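# Swap screen-flagged drives in the dock for spare drives

## Task

Exchange every drive the screen flags for one of the two spare drives lying on the bench mat. Each replacement goes in connector end first (downward) and oriented like its neighbours. All unflagged drives must finish exactly where they began. A newly inserted drive spends some time rebuilding, and at no moment may more than one bay be empty, partly pulled out, or still rebuilding, or the job fails. Set each removed drive straight onto the mat. At the end the dock must rest flat on the mat, no drive may still be rebuilding, and the gripper must have released everything and moved away. Anything that stays in place only because the robot holds it does not count.

## Robot and tools

ROBOT. One arm: a six-joint Doosan M1013 with a Robotiq 2F-140 two-finger gripper. The joints, in column order, are waist, shoulder, elbow, forearm roll, wrist pitch and wrist roll. The fingers point along the gripper's +z and close along its y axis. end_effector_position is the spot between the pads when closed. Closed fingertips reach about 33 mm past it, and fully open ones about 9 mm. Closing pushes the tips roughly 24 mm farther from the arm, so keep that much room above any surface.

FRAME. Positions are in metres in the scene frame. Its origin is on the table top under the arm's base, +z is up, and +y is to the left when facing along +x. Orientation is given as a wxyz quaternion, and velocities are in m/s and rad/s. The base may be slightly tilted, and the reported hand position grows less accurate at long reach.

execute_actions. Argument "actions" is a list holding zero or one entry, and the optional "pictures" (boolean) chooses whether camera images come back; by default they do. Three forms:
- Empty list: no command, just returns the current state.
- Motion: {"rows": [[...], ...], "steps": n}. Give 1 to 15 rows and n at most 15 (default 15). Each control step lasts 1/30 s and uses one row. If there are fewer rows than steps, the final row repeats.
- Wait: {"steps": n} with no rows, n up to 300. Nothing new is sent, and it returns once n steps have passed since the previous result. Time spent composing the reply counts toward those steps.
A refused call moves nothing.

ROW LAYOUT. One row is a single list of 9 numbers, each between -1 and 1: [arm/djoint_1 ... arm/djoint_6, gripper/position, gripper/force_limit, gripper/speed].
The first six numbers are joint offsets, not a pose. They are measured from the joint angles in the most recent result that listed them. Before any such result exists in this scene, and for a second or later call inside one reply, they are measured from wherever the arm is when the action begins. Every row counts from that same reference, not from the row before it. Scale: 1.0 equals 1.398 rad for waist and shoulder, 2.097 rad for the elbow, and 2.622 rad for the three wrist joints. Sending all zeros is not a pause: it pulls the arm back to the reference angles. The stated joint ranges in radians are ±6.283 for every joint except the elbow, which is ±2.792. Any real end may sit up to 0.010 rad from the stated one. If a call asks a joint more than 0.010 rad past its range, it is refused. Past the real end it is clipped there, and the result then prints "joint sent to its limit" (possibly about an earlier action). The absence of that line does not mean there is more room.
The last three numbers are absolute settings. position: +1 fully open (140 mm), pads touch near -0.8, and -1 closes until blocked. force_limit on parts up to 40 mm wide: about 14 N at -1, 60 N at 0, 107 N at +1. speed of the finger gap: about 30 mm/s at -1, 140 at 0, 250 at +1.

MOTION LIMITS. Joint targets are rate-limited: top speeds are 2.09, 2.09, 3.14 and 3.93 rad/s for the wrist joints, with 0.3 s to accelerate, and all joints arrive together. Each target is held within a lead of the measured angle: 0.456 rad for waist and shoulder, 0.683 for the elbow, 0.854 for the wrist joints. Targets are also scaled back if they would move the gripper more than 70 mm from where it is, so large moves take several calls. Between calls the arm keeps heading for the last row sent. It stops once motion nearly ceases or a step is HELD.

RESULT LINES. The state line gives gripper pose and velocities. Joint positions and Joint velocities follow column order in rad and rad/s. object_status: 0 moving, 1 blocked while opening, 2 blocked while closing (a grip), 3 at target or pads touching (a thin part may still be held). A good grasp reads 2. position_measured is in counts, 3 fully open to 230 pads touching, and is not linear in mm. Blocked fingers hold until position changes by at least 0.01, or until the object yields or is lost. To squeeze harder while gripping, raise force_limit and switch position between -1 and -0.98. "joint command not followed" means the clearance check changed or blocked the targets; mounts and posts count as part of the arm. HELD marks steps whose row was not fully sent.

FAULTS TO AVOID. A joint torque reaching its load limit (waist and shoulder 302, elbow 142, wrist joints 40 N m, held weight included) stops the arm for 10 s, drops the rest of the call and lets the arm yield. So does any outside force of 144 N on the arm, tool or load. Holding loads heats motors. A MOTOR HOT line warns you, and an OVER-TEMPERATURE FAULT means the brakes are set until things cool. Avoid dropping, slipping, slamming or hard pushing, and never let anything leave the table. A loose object may occasionally get a brief shove.

OTHER TOOLS. zoom_image: camera ("cam_high", "cam_low" or "cam_wrist") and region [x0, y0, x1, y1] in image pixels from the top-left, at most 504 by 504. Replying without any tool call also ends things.

Each tool is called after "Emit:" as name(argument=value, ...), one argument or row to a line, values as JSON.

## Session

Emit:
execute_actions(
  actions=[],
)

Emit:
zoom_image(
  camera="cam_high",
  region=[220,80,500,380],
)

Scene clock: 0.00 s of 8600.00 s.
end_effector_position=(+0.1066, -0.3075, +0.1708) position_measured=3 object_status=3 end_effector_quat_wxyz=(+0.053, +0.828, +0.510, -0.227) end_effector_velocity=(-0.001, -0.000, +0.000) end_effector_angular_velocity=(-0.001, +0.001, -0.001)
Joint positions: [-0.89  -0.301  2.422 -0.553  1.056 -0.113]
Joint velocities: [-0.002 -0.    -0.    -0.001  0.     0.   ]

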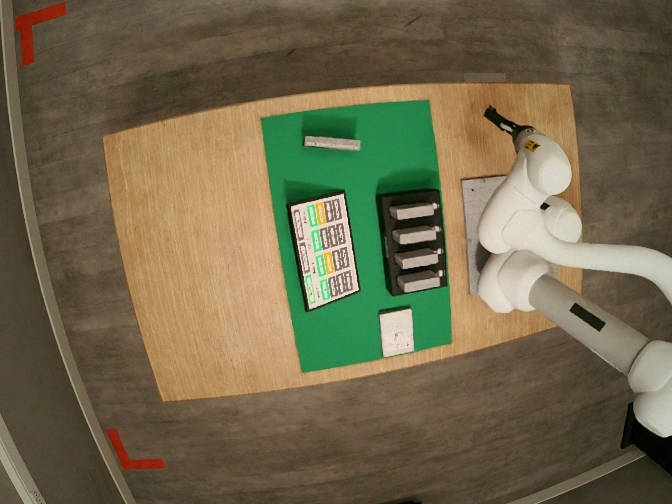

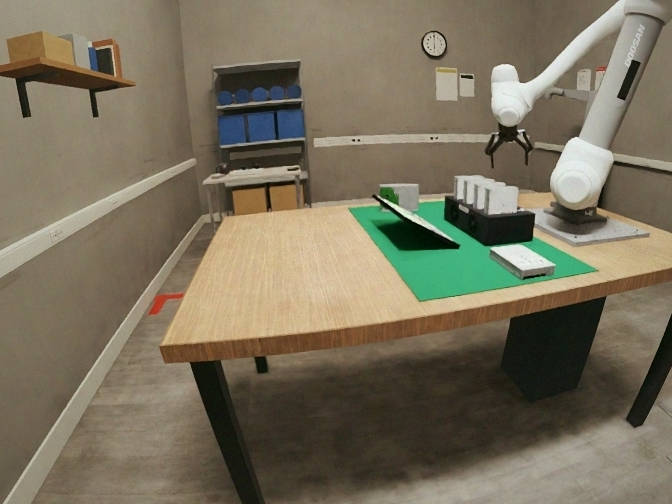

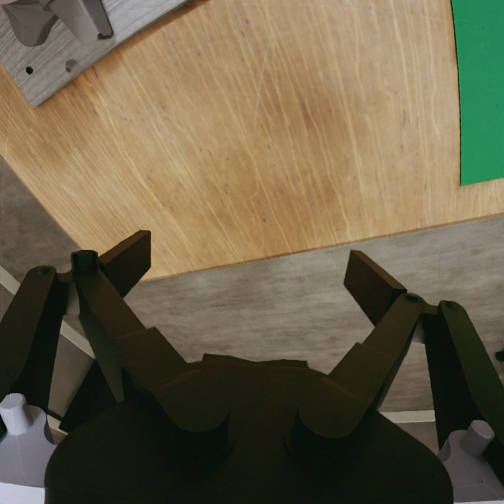

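Region (220, 80, 500, 380) of cam_high's 672x504 image, scaled by 1.680, with more detail than that image has; it fills the left 470 columns of this view, and the rest is white.

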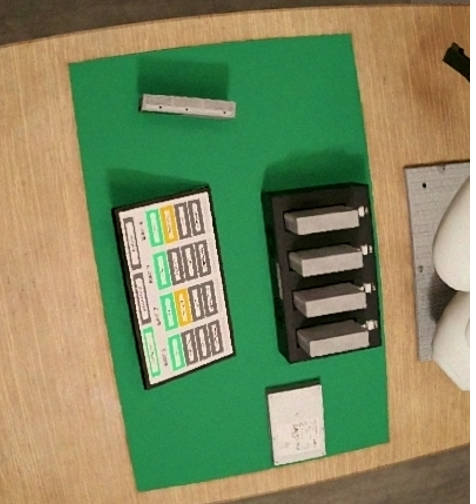

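Emit:
execute_actions(
  actions=[
    {"rows":[[0,0.05,-0.22,0.211,0.032,-0.066,1,1,0]],"steps":15},
  ],
  pictures=false,
)

Emit:
execute_actions(
  actions=[
    {"steps":20},
  ],
  pictures=false,
)

Emit:
execute_actions(
  actions=[
    {"rows":[[0.429,0.099,0.063,0,0,0,1,1,0]],"steps":15},
  ],
  pictures=false,
)

Emit:
execute_actions(
  actions=[
    {"steps":25},
  ],
)

Emit:
zoom_image(
  camera="cam_high",
  region=[280,185,370,315],
)

Scene clock: 42.30 s of 8600.00 s.
end_effector_position=(+0.3014, -0.3521, +0.3155) position_measured=3 object_status=3 end_effector_quat_wxyz=(+0.115, +0.873, +0.473, -0.023) end_effector_velocity=(+0.413, -0.063, +0.385) end_effector_angular_velocity=(+0.171, -0.956, +0.050)
Joint positions: [-0.89  -0.245  2.05  -0.107  1.124 -0.253]
Joint velocities: [ 0.001  0.119 -0.776  0.929  0.141 -0.289]
Steps of this call (steps 1 to 1254: nothing new was sent; steps 1255 to 1269: all 15 steps of this action). Readings (joint positions | what the end effector reports):
1255: [-0.890 -0.301 2.421 -0.552 1.056 -0.113] | position_measured=3 object_status=3
1256: [-0.890 -0.300 2.412 -0.541 1.058 -0.117] | position_measured=3 object_status=3
1258: [-0.890 -0.292 2.360 -0.478 1.068 -0.137] | position_measured=3 object_status=3
1262: [-0.890 -0.274 2.241 -0.336 1.089 -0.181] | position_measured=3 object_status=3
1269: the state above

Scene clock: 42.97 s of 8600.00 s.
end_effector_position=(+0.3485, -0.3583, +0.3624) position_measured=3 object_status=3 end_effector_quat_wxyz=(+0.133, +0.871, +0.471, +0.031) end_effector_velocity=(+0.000, +0.001, -0.000) end_effector_angular_velocity=(+0.001, -0.000, -0.000)
Joint positions: [-0.89  -0.231  1.961  0.     1.14  -0.286]
Joint velocities: [ 0.    -0.     0.001  0.001  0.     0.001]
Steps of this call (steps 1 to 20: the robot went on to your last target). Readings (joint positions | what the end effector reports):
1: [-0.890 -0.241 2.024 -0.076 1.129 -0.262] | position_measured=3 object_status=3
2: [-0.890 -0.237 1.999 -0.046 1.133 -0.272] | position_measured=3 object_status=3
4: [-0.890 -0.232 1.967 -0.008 1.139 -0.283] | position_measured=3 object_status=3
8: [-0.890 -0.231 1.961 -0.000 1.140 -0.286] | position_measured=3 object_status=3
20: the state above

Scene clock: 43.47 s of 8600.00 s.
end_effector_position=(+0.4299, -0.1984, +0.2693) position_measured=3 object_status=3 end_effector_quat_wxyz=(+0.047, +0.779, +0.625, +0.022) end_effector_velocity=(+0.113, +0.412, -0.184) end_effector_angular_velocity=(+0.169, +0.312, +0.878)
Joint positions: [-0.528 -0.144  2.045  0.     1.14  -0.286]
Joint velocities: [ 0.876  0.186  0.173  0.     0.    -0.001]
Steps of this call (steps 1 to 15: all 15 steps of this action). Readings (joint positions | what the end effector reports):
1: [-0.889 -0.231 1.961 0.000 1.140 -0.286] | position_measured=3 object_status=3
2: [-0.883 -0.229 1.963 0.000 1.140 -0.286] | position_measured=3 object_status=3
4: [-0.848 -0.218 1.976 0.000 1.140 -0.286] | position_measured=3 object_status=3
8: [-0.733 -0.188 2.004 0.000 1.140 -0.286] | position_measured=3 object_status=3
15: the state above

Scene clock: 44.30 s of 8600.00 s.
end_effector_position=(+0.4436, -0.0854, +0.2207) position_measured=3 object_status=3 end_effector_quat_wxyz=(+0.001, +0.700, +0.714, +0.003) end_effector_velocity=(+0.001, +0.000, +0.000) end_effector_angular_velocity=(+0.001, -0.001, -0.001)
Joint positions: [-0.29  -0.093  2.093  0.     1.14  -0.286]
Joint velocities: [-0.     0.    -0.001  0.001 -0.    -0.   ]
Steps of this call (steps 1 to 25: the robot went on to your last target). Readings (joint positions | what the end effector reports):
1: [-0.498 -0.137 2.051 0.000 1.140 -0.286] | position_measured=3 object_status=3
2: [-0.469 -0.131 2.057 0.000 1.140 -0.286] | position_measured=3 object_status=3
4: [-0.409 -0.118 2.069 0.000 1.140 -0.286] | position_measured=3 object_status=3
8: [-0.308 -0.097 2.089 0.000 1.140 -0.286] | position_measured=3 object_status=3
25: the state above

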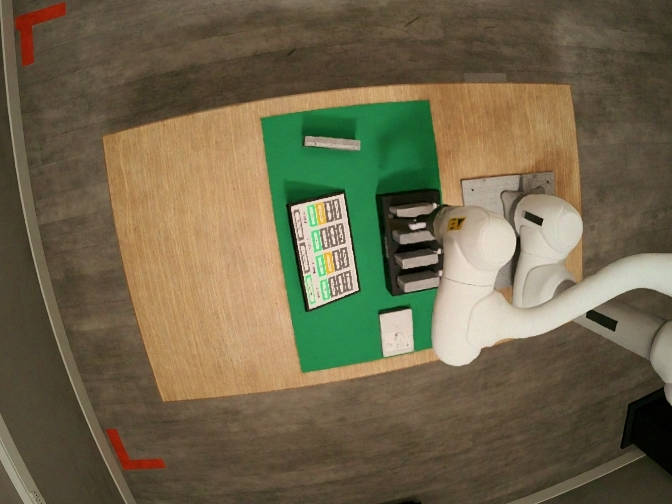

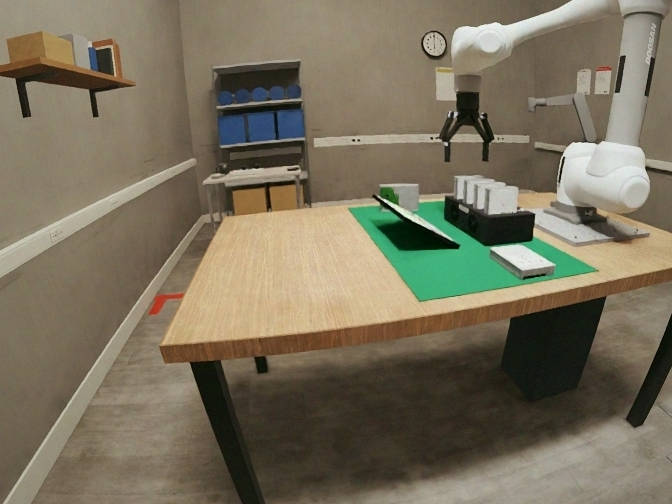

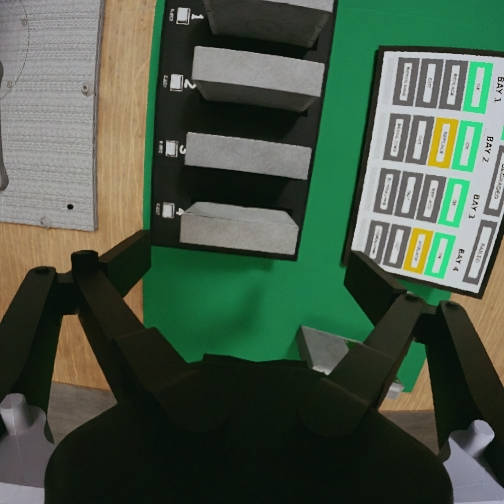

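Region (280, 185, 370, 315) of cam_high's 672x504 image, scaled by 3.877, with more detail than that image has; it fills the left 349 columns of this view, and the rest is white.

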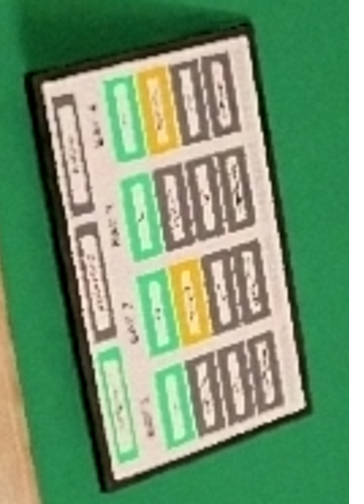

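Emit:
execute_actions(
  actions=[
    {"rows":[[0,0.0465,0.04,0,-0.0564,0,1,1,0]],"steps":15},
  ],
)

Scene clock: 49.33 s of 8600.00 s.
end_effector_position=(+0.4437, -0.0851, +0.1504) position_measured=3 object_status=3 end_effector_quat_wxyz=(+0.001, +0.700, +0.714, +0.003) end_effector_velocity=(+0.001, -0.000, +0.000) end_effector_angular_velocity=(+0.001, -0.000, -0.001)
Joint positions: [-0.29  -0.028  2.177  0.     0.992 -0.286]
Joint velocities: [-0.001  0.001 -0.001  0.001 -0.    -0.   ]
Steps of this call (steps 1 to 15: the robot went on to your last target; steps 16 to 136: nothing new was sent; steps 137 to 151: all 15 steps of this action). Readings (joint positions | what the end effector reports):
137: [-0.290 -0.092 2.094 0.000 1.139 -0.286] | position_measured=3 object_status=3
138: [-0.290 -0.087 2.100 0.000 1.127 -0.286] | position_measured=3 object_status=3
140: [-0.290 -0.059 2.137 0.000 1.062 -0.286] | position_measured=3 object_status=3
144: [-0.290 -0.028 2.176 0.000 0.993 -0.286] | position_measured=3 object_status=3
151: the state above

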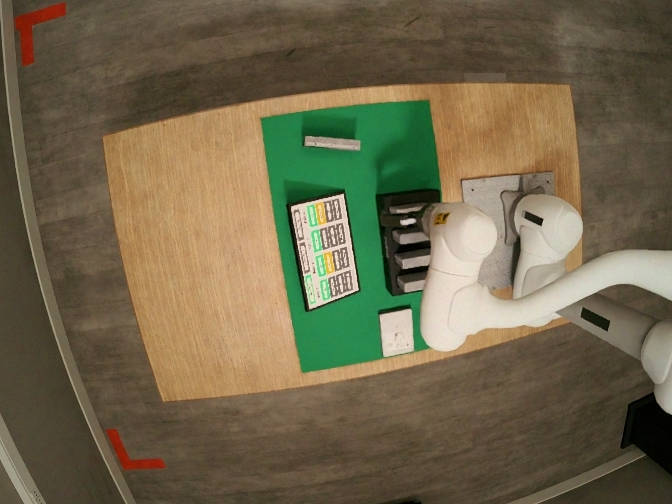

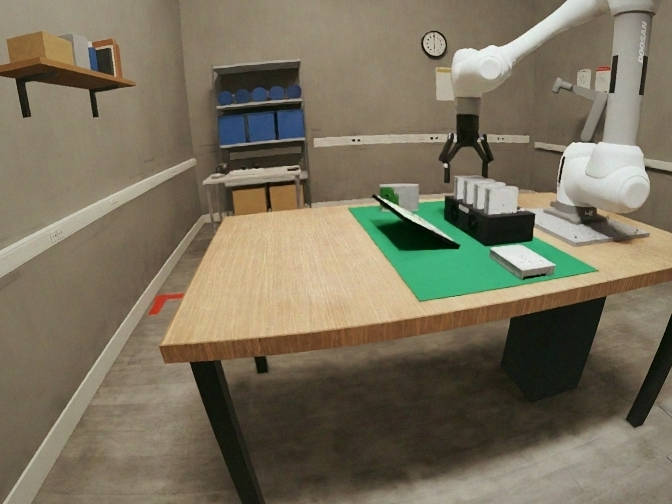

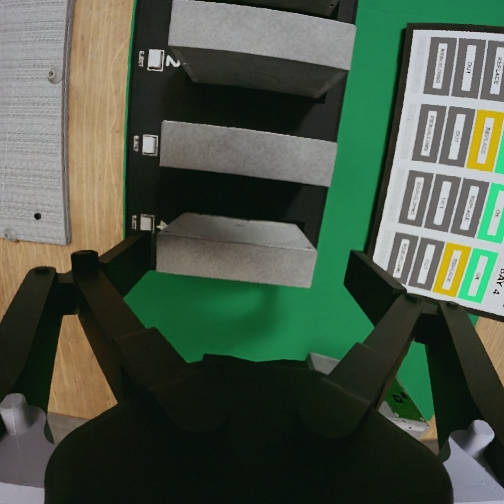

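Emit:
execute_actions(
  actions=[
    {"rows":[[-0.0033,0.0152,0.0212,0,-0.0252,-0.002,1,1,0]],"steps":15},
  ],
)

Scene clock: 62.23 s of 8600.00 s.
end_effector_position=(+0.4360, -0.0851, +0.1205) position_measured=3 object_status=3 end_effector_quat_wxyz=(+0.001, +0.699, +0.715, +0.003) end_effector_velocity=(-0.000, +0.000, -0.000) end_effector_angular_velocity=(+0.001, +0.000, -0.001)
Joint positions: [-0.295 -0.007  2.221  0.     0.926 -0.291]
Joint velocities: [0.    0.    0.    0.001 0.    0.001]
Steps of this call (steps 1 to 15: the robot went on to your last target; steps 16 to 372: nothing new was sent; steps 373 to 387: all 15 steps of this action). Readings (joint positions | what the end effector reports):
373: [-0.290 -0.027 2.178 0.000 0.991 -0.286] | position_measured=3 object_status=3
374: [-0.291 -0.024 2.185 0.000 0.979 -0.287] | position_measured=3 object_status=3
376: [-0.294 -0.010 2.213 0.000 0.939 -0.290] | position_measured=3 object_status=3
380: [-0.295 -0.007 2.221 0.000 0.926 -0.291] | position_measured=3 object_status=3
387: the state above

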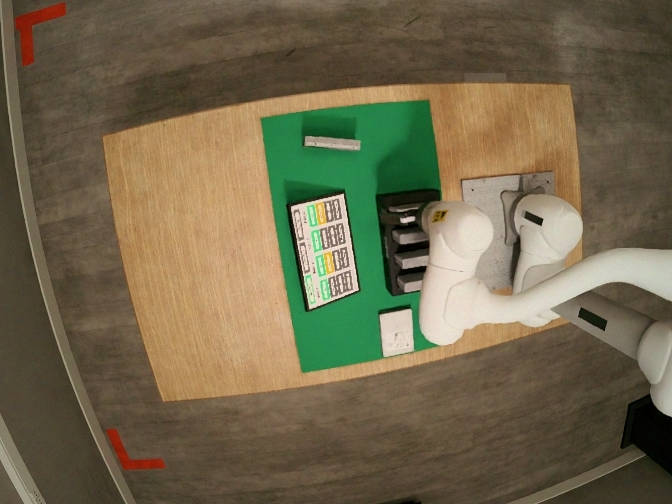

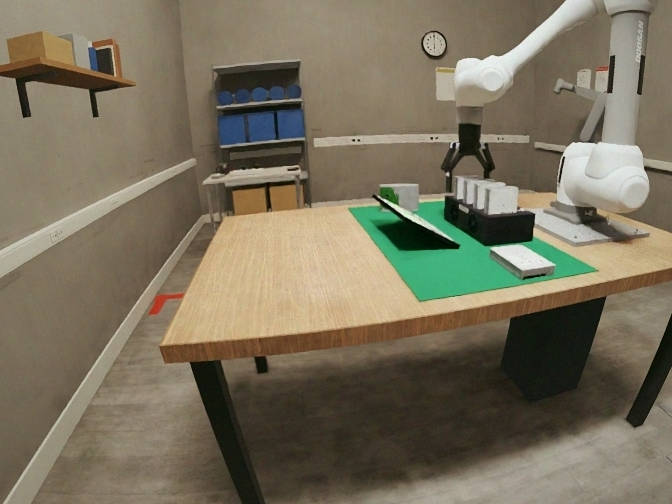

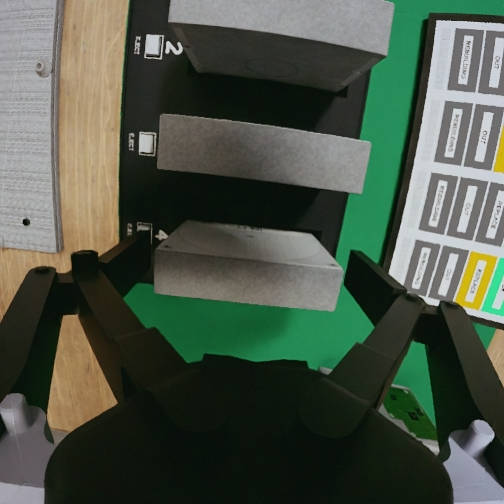

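Emit:
execute_actions(
  actions=[
    {"rows":[[0,0.013,0.0073,0,-0.0128,0,1,1,0]],"steps":15},
  ],
)

Scene clock: 65.67 s of 8600.00 s.
end_effector_position=(+0.4359, -0.0850, +0.1057) position_measured=3 object_status=3 end_effector_quat_wxyz=(+0.001, +0.699, +0.715, +0.003) end_effector_velocity=(+0.000, +0.001, +0.000) end_effector_angular_velocity=(+0.003, -0.001, -0.003)
Joint positions: [-0.295  0.011  2.236  0.     0.893 -0.291]
Joint velocities: [-0.001  0.    -0.     0.004 -0.    -0.001]
Steps of this call (steps 1 to 15: the robot went on to your last target; steps 16 to 88: nothing new was sent; steps 89 to 103: all 15 steps of this action). Readings (joint positions | what the end effector reports):
89: [-0.295 -0.006 2.222 0.000 0.925 -0.291] | position_measured=3 object_status=3
90: [-0.295 -0.001 2.226 0.000 0.914 -0.291] | position_measured=3 object_status=3
92: [-0.295 0.010 2.235 0.000 0.896 -0.291] | position_measured=3 object_status=3
96: [-0.295 0.011 2.236 0.000 0.893 -0.291] | position_measured=3 object_status=3
103: the state above

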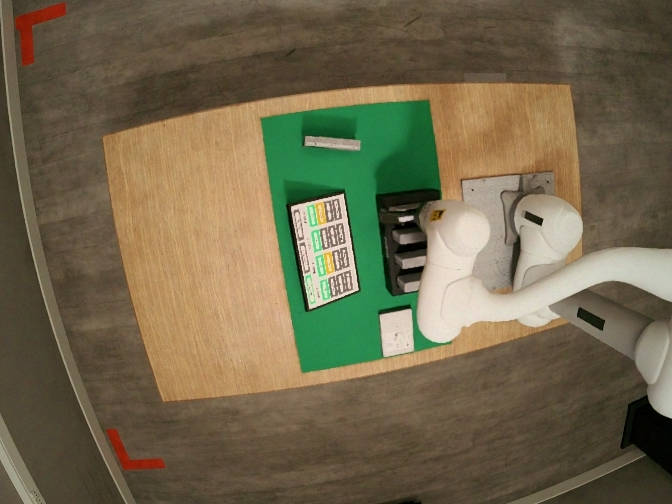

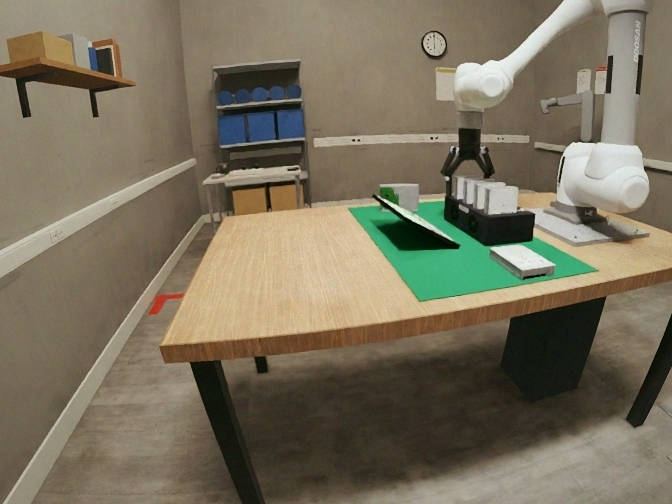

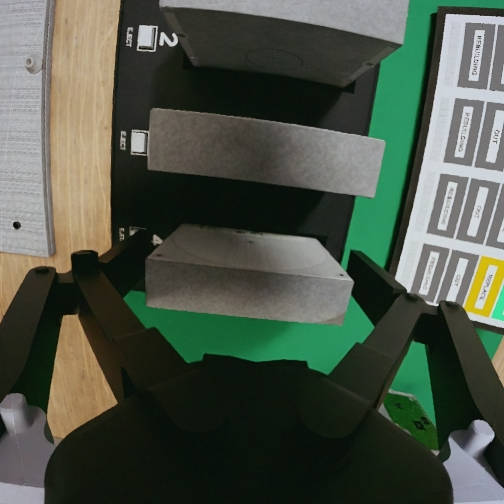

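Emit:
execute_actions(
  actions=[
    {"rows":[[0,0.0063,0.0033,0,-0.006,0,1,1,0]],"steps":15},
  ],
)

Scene clock: 68.03 s of 8600.00 s.
end_effector_position=(+0.4358, -0.0849, +0.0988) position_measured=3 object_status=3 end_effector_quat_wxyz=(+0.001, +0.699, +0.715, +0.003) end_effector_velocity=(-0.001, -0.000, -0.000) end_effector_angular_velocity=(-0.001, +0.001, +0.003)
Joint positions: [-0.295  0.02   2.243  0.     0.877 -0.291]
Joint velocities: [ 0.     0.     0.001 -0.002  0.    -0.002]
Steps of this call (steps 1 to 15: the robot went on to your last target; steps 16 to 56: nothing new was sent; steps 57 to 71: all 15 steps of this action). Readings (joint positions | what the end effector reports):
57: [-0.295 0.012 2.237 0.000 0.891 -0.291] | position_measured=3 object_status=3
58: [-0.295 0.015 2.240 0.000 0.885 -0.291] | position_measured=3 object_status=3
60: [-0.295 0.020 2.243 0.000 0.878 -0.291] | position_measured=3 object_status=3
64: [-0.295 0.020 2.243 0.000 0.877 -0.291] | position_measured=3 object_status=3
71: the state above

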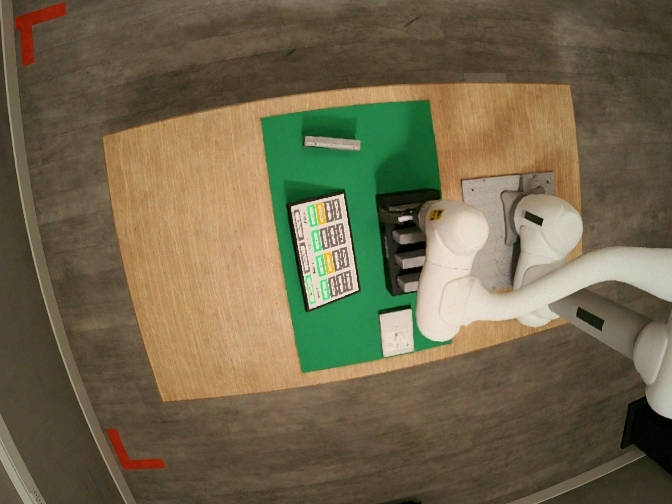

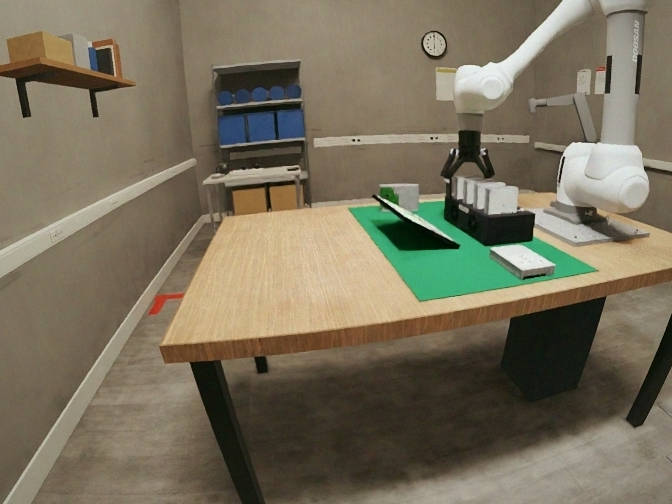

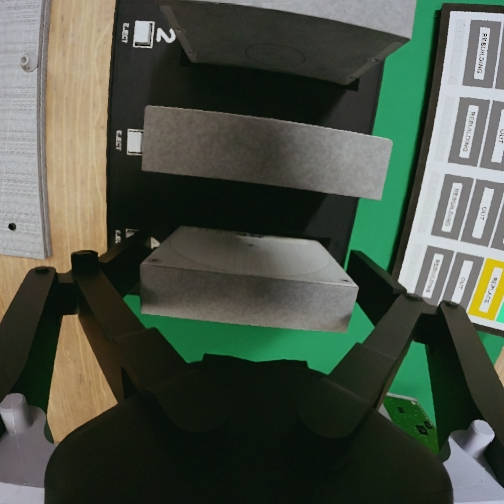

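Emit:
execute_actions(
  actions=[
    {"rows":[[0,0.0037,0.0019,0,-0.0035,0,1,1,0]],"steps":15},
  ],
)

Scene clock: 80.27 s of 8600.00 s.
end_effector_position=(+0.4356, -0.0850, +0.0978) position_measured=3 object_status=3 end_effector_quat_wxyz=(+0.001, +0.699, +0.715, +0.002) end_effector_velocity=(-0.001, +0.001, -0.001) end_effector_angular_velocity=(+0.001, +0.001, -0.000)
Joint positions: [-0.295  0.022  2.244 -0.     0.876 -0.291]
Joint velocities: [ 0.001 -0.     0.001  0.001 -0.     0.001]
FORCE FAULT: contact force on the arm reached its limit, and the arm stopped for 10 seconds. The contact can be on any part of the arm, not only on its tool. The arm's remaining commands of this call were not run. The arm holds still and accepts commands again. Move the arm away from the contact; if what it grips holds it there, let go first. Pushing or pulling that hard again can fault the arm again.
The stop began at step 67 of this call (marked STOPPED below). From that step on the arm followed nothing that you had sent. 12 steps, steps kept back included, did not run and will not run. Nothing is kept back now, and the robot has no last target.
Steps of this call (steps 1 to 15: the robot went on to your last target; steps 16 to 63: nothing new was sent; steps 64 to 66: the first 3 steps of this action; steps 67 to 367: the stop). Readings (joint positions | what the end effector reports):
64: [-0.295 0.021 2.244 0.000 0.876 -0.291] | position_measured=3 object_status=3
65: [-0.295 0.023 2.245 -0.000 0.873 -0.291] | position_measured=3 object_status=3
67: [-0.295 0.023 2.245 -0.000 0.874 -0.291] | position_measured=3 object_status=3 STOPPED
71: [-0.295 0.023 2.244 -0.000 0.876 -0.291] | position_measured=3 object_status=3
367: the state above

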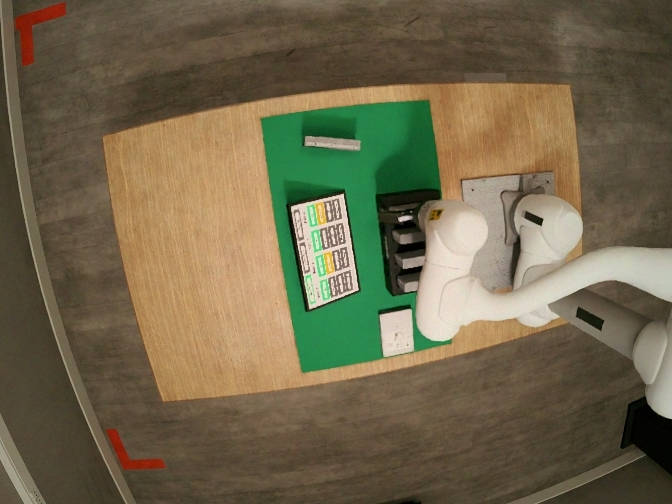

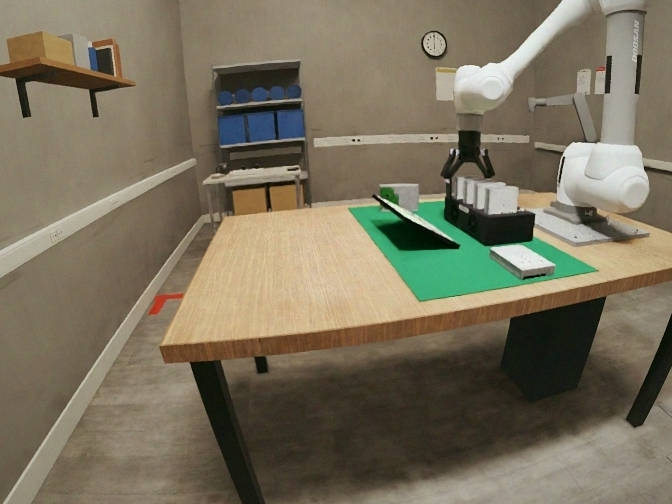

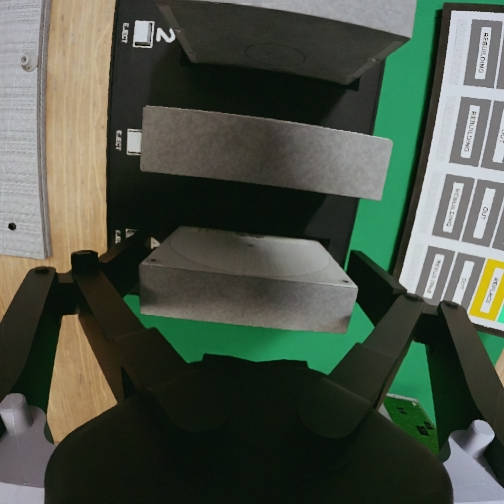

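Emit:
execute_actions(
  actions=[
    {"rows":[[0,-0.018,-0.01,0,0.0175,0,1,1,0]],"steps":12},
  ],
  pictures=false,
)

Emit:
execute_actions(
  actions=[
    {"rows":[[0.137,-0.014,0.0213,-0.13,-0.0178,0.1577,1,1,0]],"steps":15},
  ],
)

Emit:
zoom_image(
  camera="cam_wrist",
  region=[90,170,230,300],
)

Scene clock: 93.83 s of 8600.00 s.
end_effector_position=(+0.4360, -0.0852, +0.1182) position_measured=3 object_status=3 end_effector_quat_wxyz=(+0.001, +0.699, +0.715, +0.002) end_effector_velocity=(+0.001, -0.001, +0.001) end_effector_angular_velocity=(-0.001, -0.001, -0.001)
Joint positions: [-0.295 -0.003  2.223 -0.     0.922 -0.291]
Joint velocities: [-0.001 -0.001 -0.001 -0.     0.     0.   ]
Steps of this call (steps 1 to 395: nothing new was sent; steps 396 to 407: all 12 steps of this action). Readings (joint positions | what the end effector reports):
396: [-0.295 0.022 2.243 -0.000 0.878 -0.291] | position_measured=3 object_status=3
397: [-0.295 0.016 2.238 -0.000 0.889 -0.291] | position_measured=3 object_status=3
399: [-0.295 0.000 2.225 -0.000 0.917 -0.291] | position_measured=3 object_status=3
403: [-0.295 -0.003 2.223 -0.000 0.922 -0.291] | position_measured=3 object_status=3
407: the state above

Scene clock: 94.33 s of 8600.00 s.
end_effector_position=(+0.4332, -0.0853, +0.1185) position_measured=3 object_status=3 end_effector_quat_wxyz=(+0.103, +0.695, +0.707, -0.081) end_effector_velocity=(-0.000, -0.001, +0.000) end_effector_angular_velocity=(-0.002, -0.000, -0.000)
Joint positions: [-0.103 -0.023  2.267 -0.341  0.876  0.122]
Joint velocities: [-0.    -0.     0.    -0.003 -0.     0.002]
Steps of this call (steps 1 to 15: all 15 steps of this action). Readings (joint positions | what the end effector reports):
1: [-0.294 -0.003 2.223 -0.001 0.922 -0.290] | position_measured=3 object_status=3
2: [-0.289 -0.004 2.225 -0.011 0.919 -0.278] | position_measured=3 object_status=3
4: [-0.258 -0.007 2.235 -0.066 0.909 -0.211] | position_measured=3 object_status=3
8: [-0.143 -0.019 2.260 -0.270 0.883 0.036] | position_measured=3 object_status=3
15: the state above

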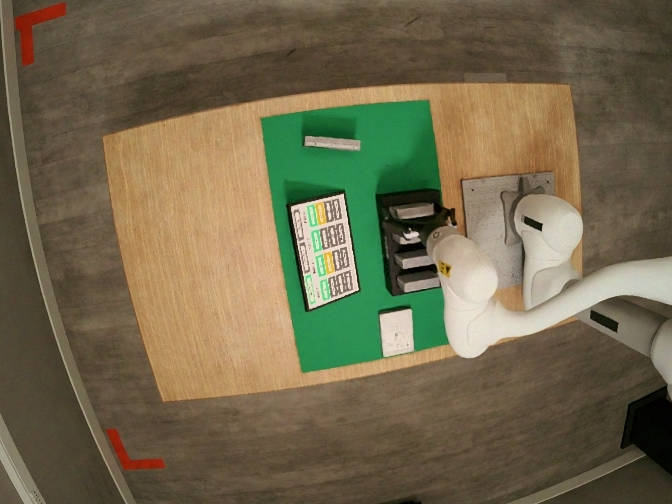

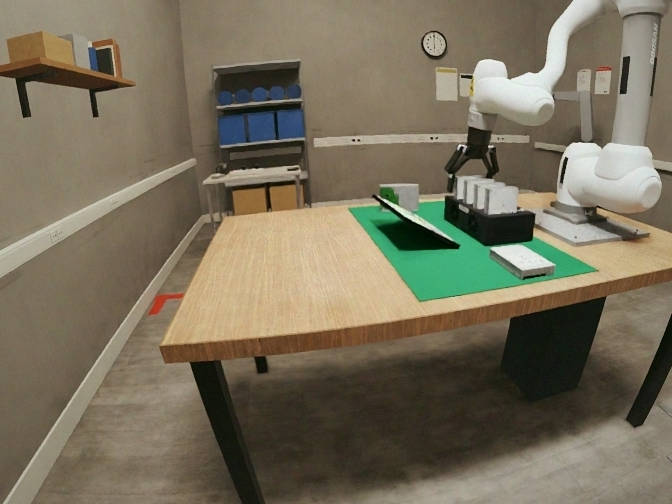

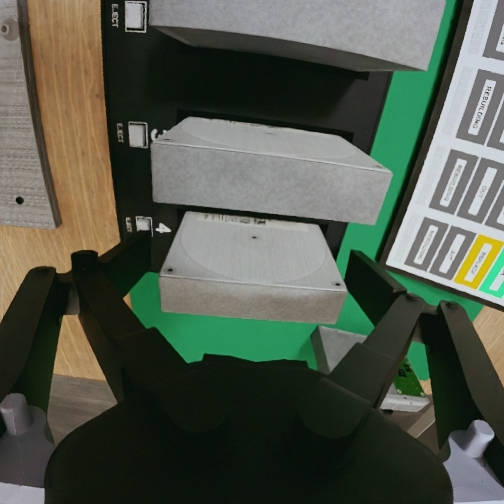

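Region (90, 170, 230, 300) of cam_wrist's 504x504 image, scaled by 3.600, with more detail than that image has; it fills the top 468 rows of this view, and the rest is white.

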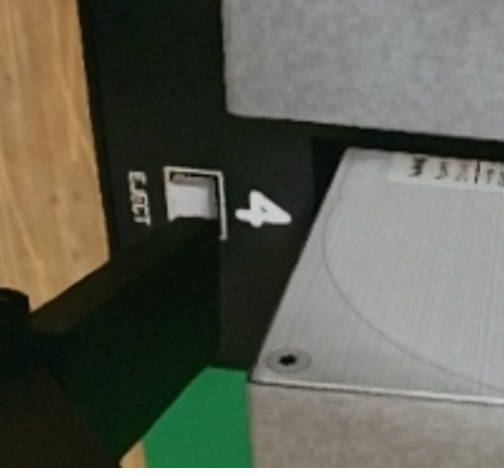

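Emit:
execute_actions(
  actions=[
    {"rows":[[0,0.0042,0.0079,-0.0024,-0.008,0.0037,1,1,0]],"steps":12},
  ],
)

Emit:
zoom_image(
  camera="cam_wrist",
  region=[90,170,230,300],
)

Scene clock: 101.87 s of 8600.00 s.
end_effector_position=(+0.4289, -0.0849, +0.1089) position_measured=3 object_status=3 end_effector_quat_wxyz=(+0.103, +0.695, +0.707, -0.081) end_effector_velocity=(-0.000, +0.000, -0.000) end_effector_angular_velocity=(-0.000, +0.000, +0.000)
Joint positions: [-0.103 -0.017  2.284 -0.347  0.855  0.132]
Joint velocities: [ 0.  0. -0. -0.  0. -0.]
Steps of this call (steps 1 to 15: the robot went on to your last target; steps 16 to 214: nothing new was sent; steps 215 to 226: all 12 steps of this action). Readings (joint positions | what the end effector reports):
215: [-0.103 -0.022 2.268 -0.342 0.874 0.123] | position_measured=3 object_status=3
216: [-0.103 -0.020 2.274 -0.344 0.866 0.126] | position_measured=3 object_status=3
218: [-0.103 -0.017 2.283 -0.347 0.857 0.131] | position_measured=3 object_status=3
222: [-0.103 -0.017 2.284 -0.347 0.855 0.132] | position_measured=3 object_status=3
226: the state above

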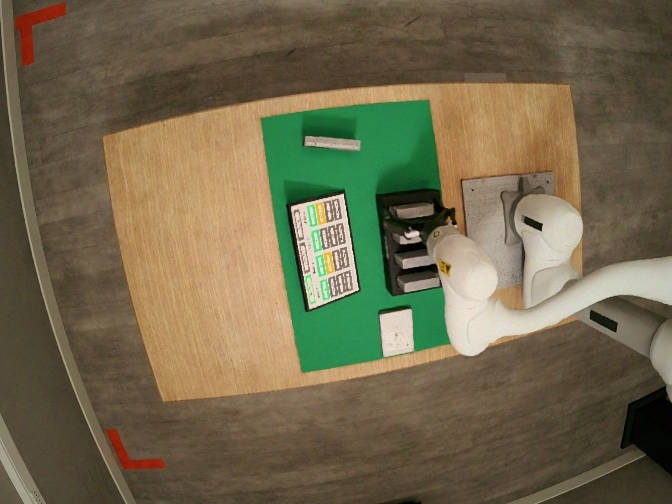

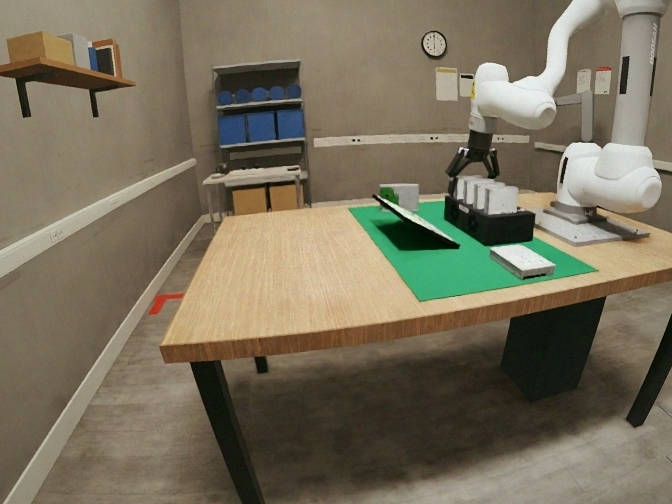

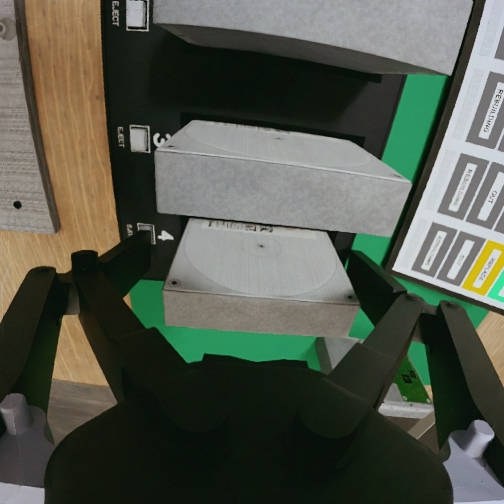

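Region (90, 170, 230, 300) of cam_wrist's 504x504 image, scaled by 3.600, with more detail than that image has; it fills the top 468 rows of this view, and the rest is white.

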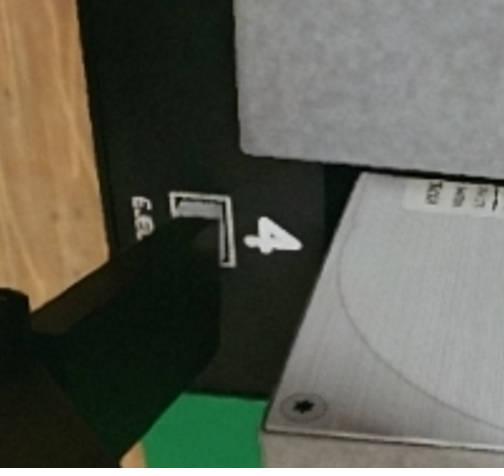

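Emit:
execute_actions(
  actions=[
    {"rows":[[-0.0017,0.0046,0.0024,-0.0012,-0.004,0.0015,1,1,0]],"steps":12},
  ],
)

Emit:
zoom_image(
  camera="cam_wrist",
  region=[90,170,230,300],
)

Scene clock: 106.77 s of 8600.00 s.
end_effector_position=(+0.4285, -0.0858, +0.1040) position_measured=3 object_status=3 end_effector_quat_wxyz=(+0.103, +0.696, +0.706, -0.081) end_effector_velocity=(-0.001, +0.000, -0.001) end_effector_angular_velocity=(-0.000, +0.002, +0.001)
Joint positions: [-0.105 -0.01   2.289 -0.35   0.844  0.136]
Joint velocities: [ 0.001  0.     0.002 -0.001 -0.    -0.   ]
Steps of this call (steps 1 to 15: the robot went on to your last target; steps 16 to 135: nothing new was sent; steps 136 to 147: all 12 steps of this action). Readings (joint positions | what the end effector reports):
136: [-0.103 -0.016 2.284 -0.348 0.854 0.132] | position_measured=3 object_status=3
137: [-0.104 -0.014 2.286 -0.349 0.849 0.134] | position_measured=3 object_status=3
139: [-0.105 -0.011 2.288 -0.350 0.845 0.135] | position_measured=3 object_status=3
143: [-0.105 -0.010 2.289 -0.350 0.844 0.136] | position_measured=3 object_status=3
147: the state above

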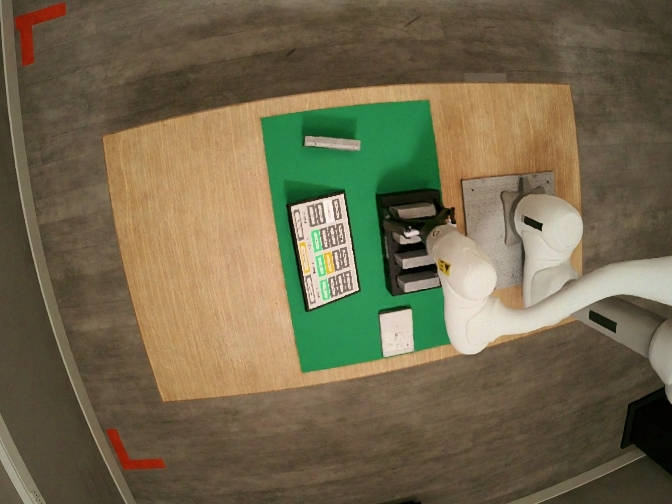

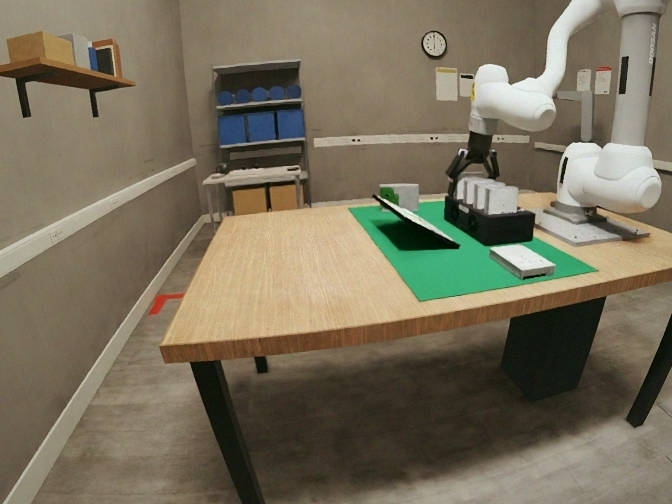

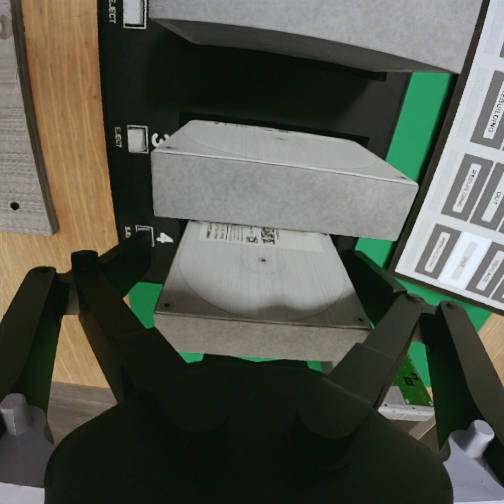

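Region (90, 170, 230, 300) of cam_wrist's 504x504 image, scaled by 3.600, with more detail than that image has; it fills the top 468 rows of this view, and the rest is white.

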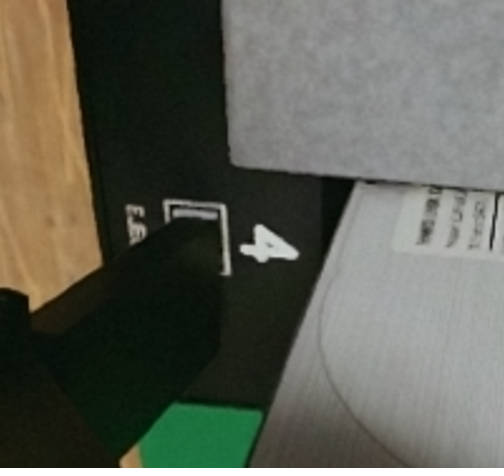

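Emit:
execute_actions(
  actions=[
    {"rows":[[0,-0.022,-0.012,0.006,0.02,-0.009,1,1,0],[0,-0.022,-0.012,0.006,0.02,-0.009,1,1,0],[0,-0.022,-0.012,0.006,0.02,-0.009,1,1,0],[0,-0.022,-0.012,0.006,0.02,-0.009,1,1,0],[-0.13,-0.0205,-0.0436,0.1335,0.0526,-0.1594,1,1,0]],"steps":15},
  ],
  pictures=false,
)

Emit:
execute_actions(
  actions=[
    {"steps":12},
  ],
  pictures=false,
)

Emit:
execute_actions(
  actions=[
    {"rows":[[0,0,0,0,0,0,0.5,1,0]],"steps":12},
  ],
)

Scene clock: 115.70 s of 8600.00 s.
end_effector_position=(+0.4345, -0.0819, +0.1455) position_measured=3 object_status=3 end_effector_quat_wxyz=(+0.002, +0.700, +0.714, +0.002) end_effector_velocity=(+0.003, +0.001, +0.005) end_effector_angular_velocity=(+0.061, -0.010, +0.007)
Joint positions: [-0.287 -0.039  2.198 -0.002  0.982 -0.28 ]
Joint velocities: [-0.043 -0.    -0.01   0.073  0.016 -0.09 ]
Steps of this call (steps 1 to 15: the robot went on to your last target; steps 16 to 253: nothing new was sent; steps 254 to 268: all 15 steps of this action). Readings (joint positions | what the end effector reports):
254: [-0.105 -0.011 2.288 -0.350 0.846 0.135] | position_measured=3 object_status=3
255: [-0.105 -0.017 2.284 -0.347 0.856 0.130] | position_measured=3 object_status=3
257: [-0.105 -0.036 2.267 -0.337 0.888 0.116] | position_measured=3 object_status=3
261: [-0.143 -0.040 2.246 -0.264 0.922 0.027] | position_measured=3 object_status=3
268: the state above

Scene clock: 116.10 s of 8600.00 s.
end_effector_position=(+0.4346, -0.0816, +0.1456) position_measured=3 object_status=3 end_effector_quat_wxyz=(+0.001, +0.700, +0.714, +0.003) end_effector_velocity=(-0.000, +0.000, -0.000) end_effector_angular_velocity=(+0.000, +0.000, +0.000)
Joint positions: [-0.287 -0.039  2.197 -0.001  0.982 -0.282]
Joint velocities: [ 0.  0. -0.  0.  0. -0.]
Steps of this call (steps 1 to 12: the robot went on to your last target). Readings (joint positions | what the end effector reports):
1: [-0.287 -0.039 2.198 -0.001 0.982 -0.282] | position_measured=3 object_status=3
2: [-0.287 -0.039 2.198 -0.001 0.982 -0.282] | position_measured=3 object_status=3
4: [-0.287 -0.039 2.198 -0.001 0.982 -0.282] | position_measured=3 object_status=3
8: [-0.287 -0.039 2.198 -0.001 0.982 -0.282] | position_measured=3 object_status=3
12: the state above

Scene clock: 116.50 s of 8600.00 s.
end_effector_position=(+0.4346, -0.0816, +0.1456) position_measured=66 object_status=0 end_effector_quat_wxyz=(+0.001, +0.700, +0.714, +0.003) end_effector_velocity=(-0.000, +0.000, -0.000) end_effector_angular_velocity=(+0.000, +0.000, +0.000)
Joint positions: [-0.287 -0.039  2.197 -0.001  0.982 -0.282]
Joint velocities: [ 0. -0.  0.  0. -0. -0.]
Steps of this call (steps 1 to 12: all 12 steps of this action). Readings (joint positions | what the end effector reports):
1: [-0.287 -0.039 2.197 -0.001 0.982 -0.282] | position_measured=3 object_status=0
2: [-0.287 -0.039 2.197 -0.001 0.982 -0.282] | position_measured=9 object_status=0
4: [-0.287 -0.039 2.197 -0.001 0.982 -0.282] | position_measured=24 object_status=0
8: [-0.287 -0.039 2.197 -0.001 0.982 -0.282] | position_measured=54 object_status=0
12: the state above

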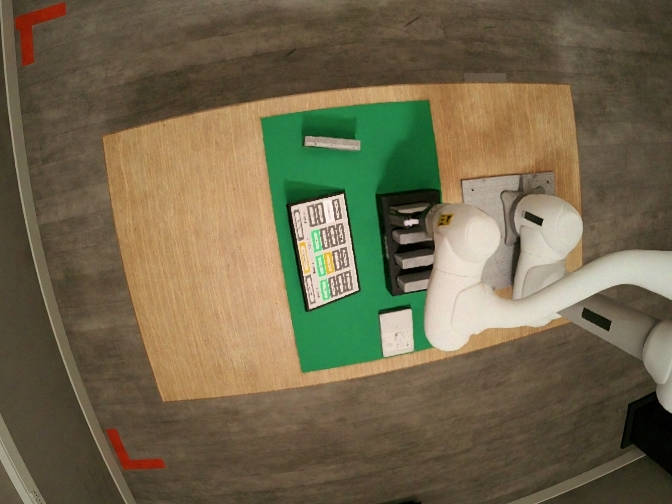

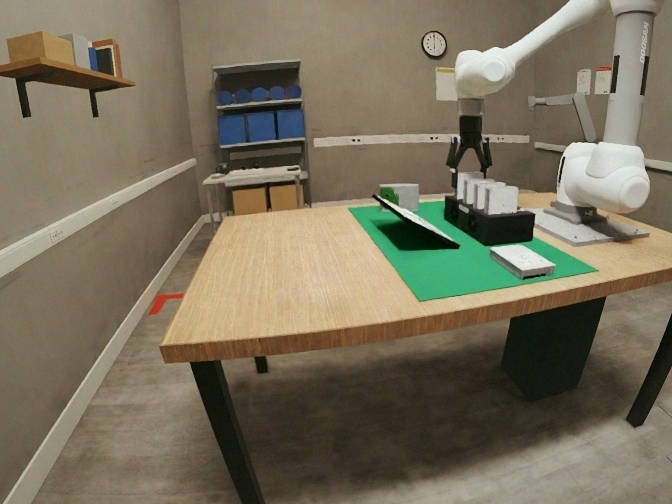

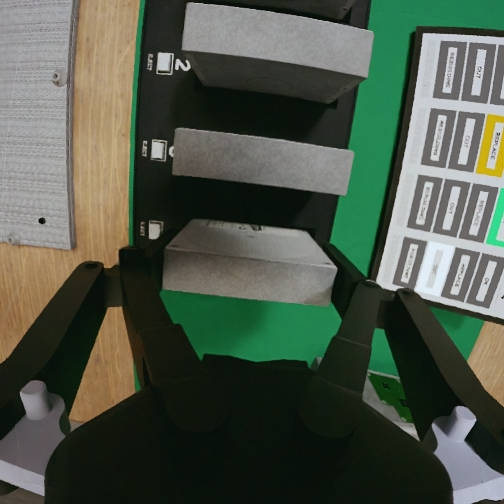

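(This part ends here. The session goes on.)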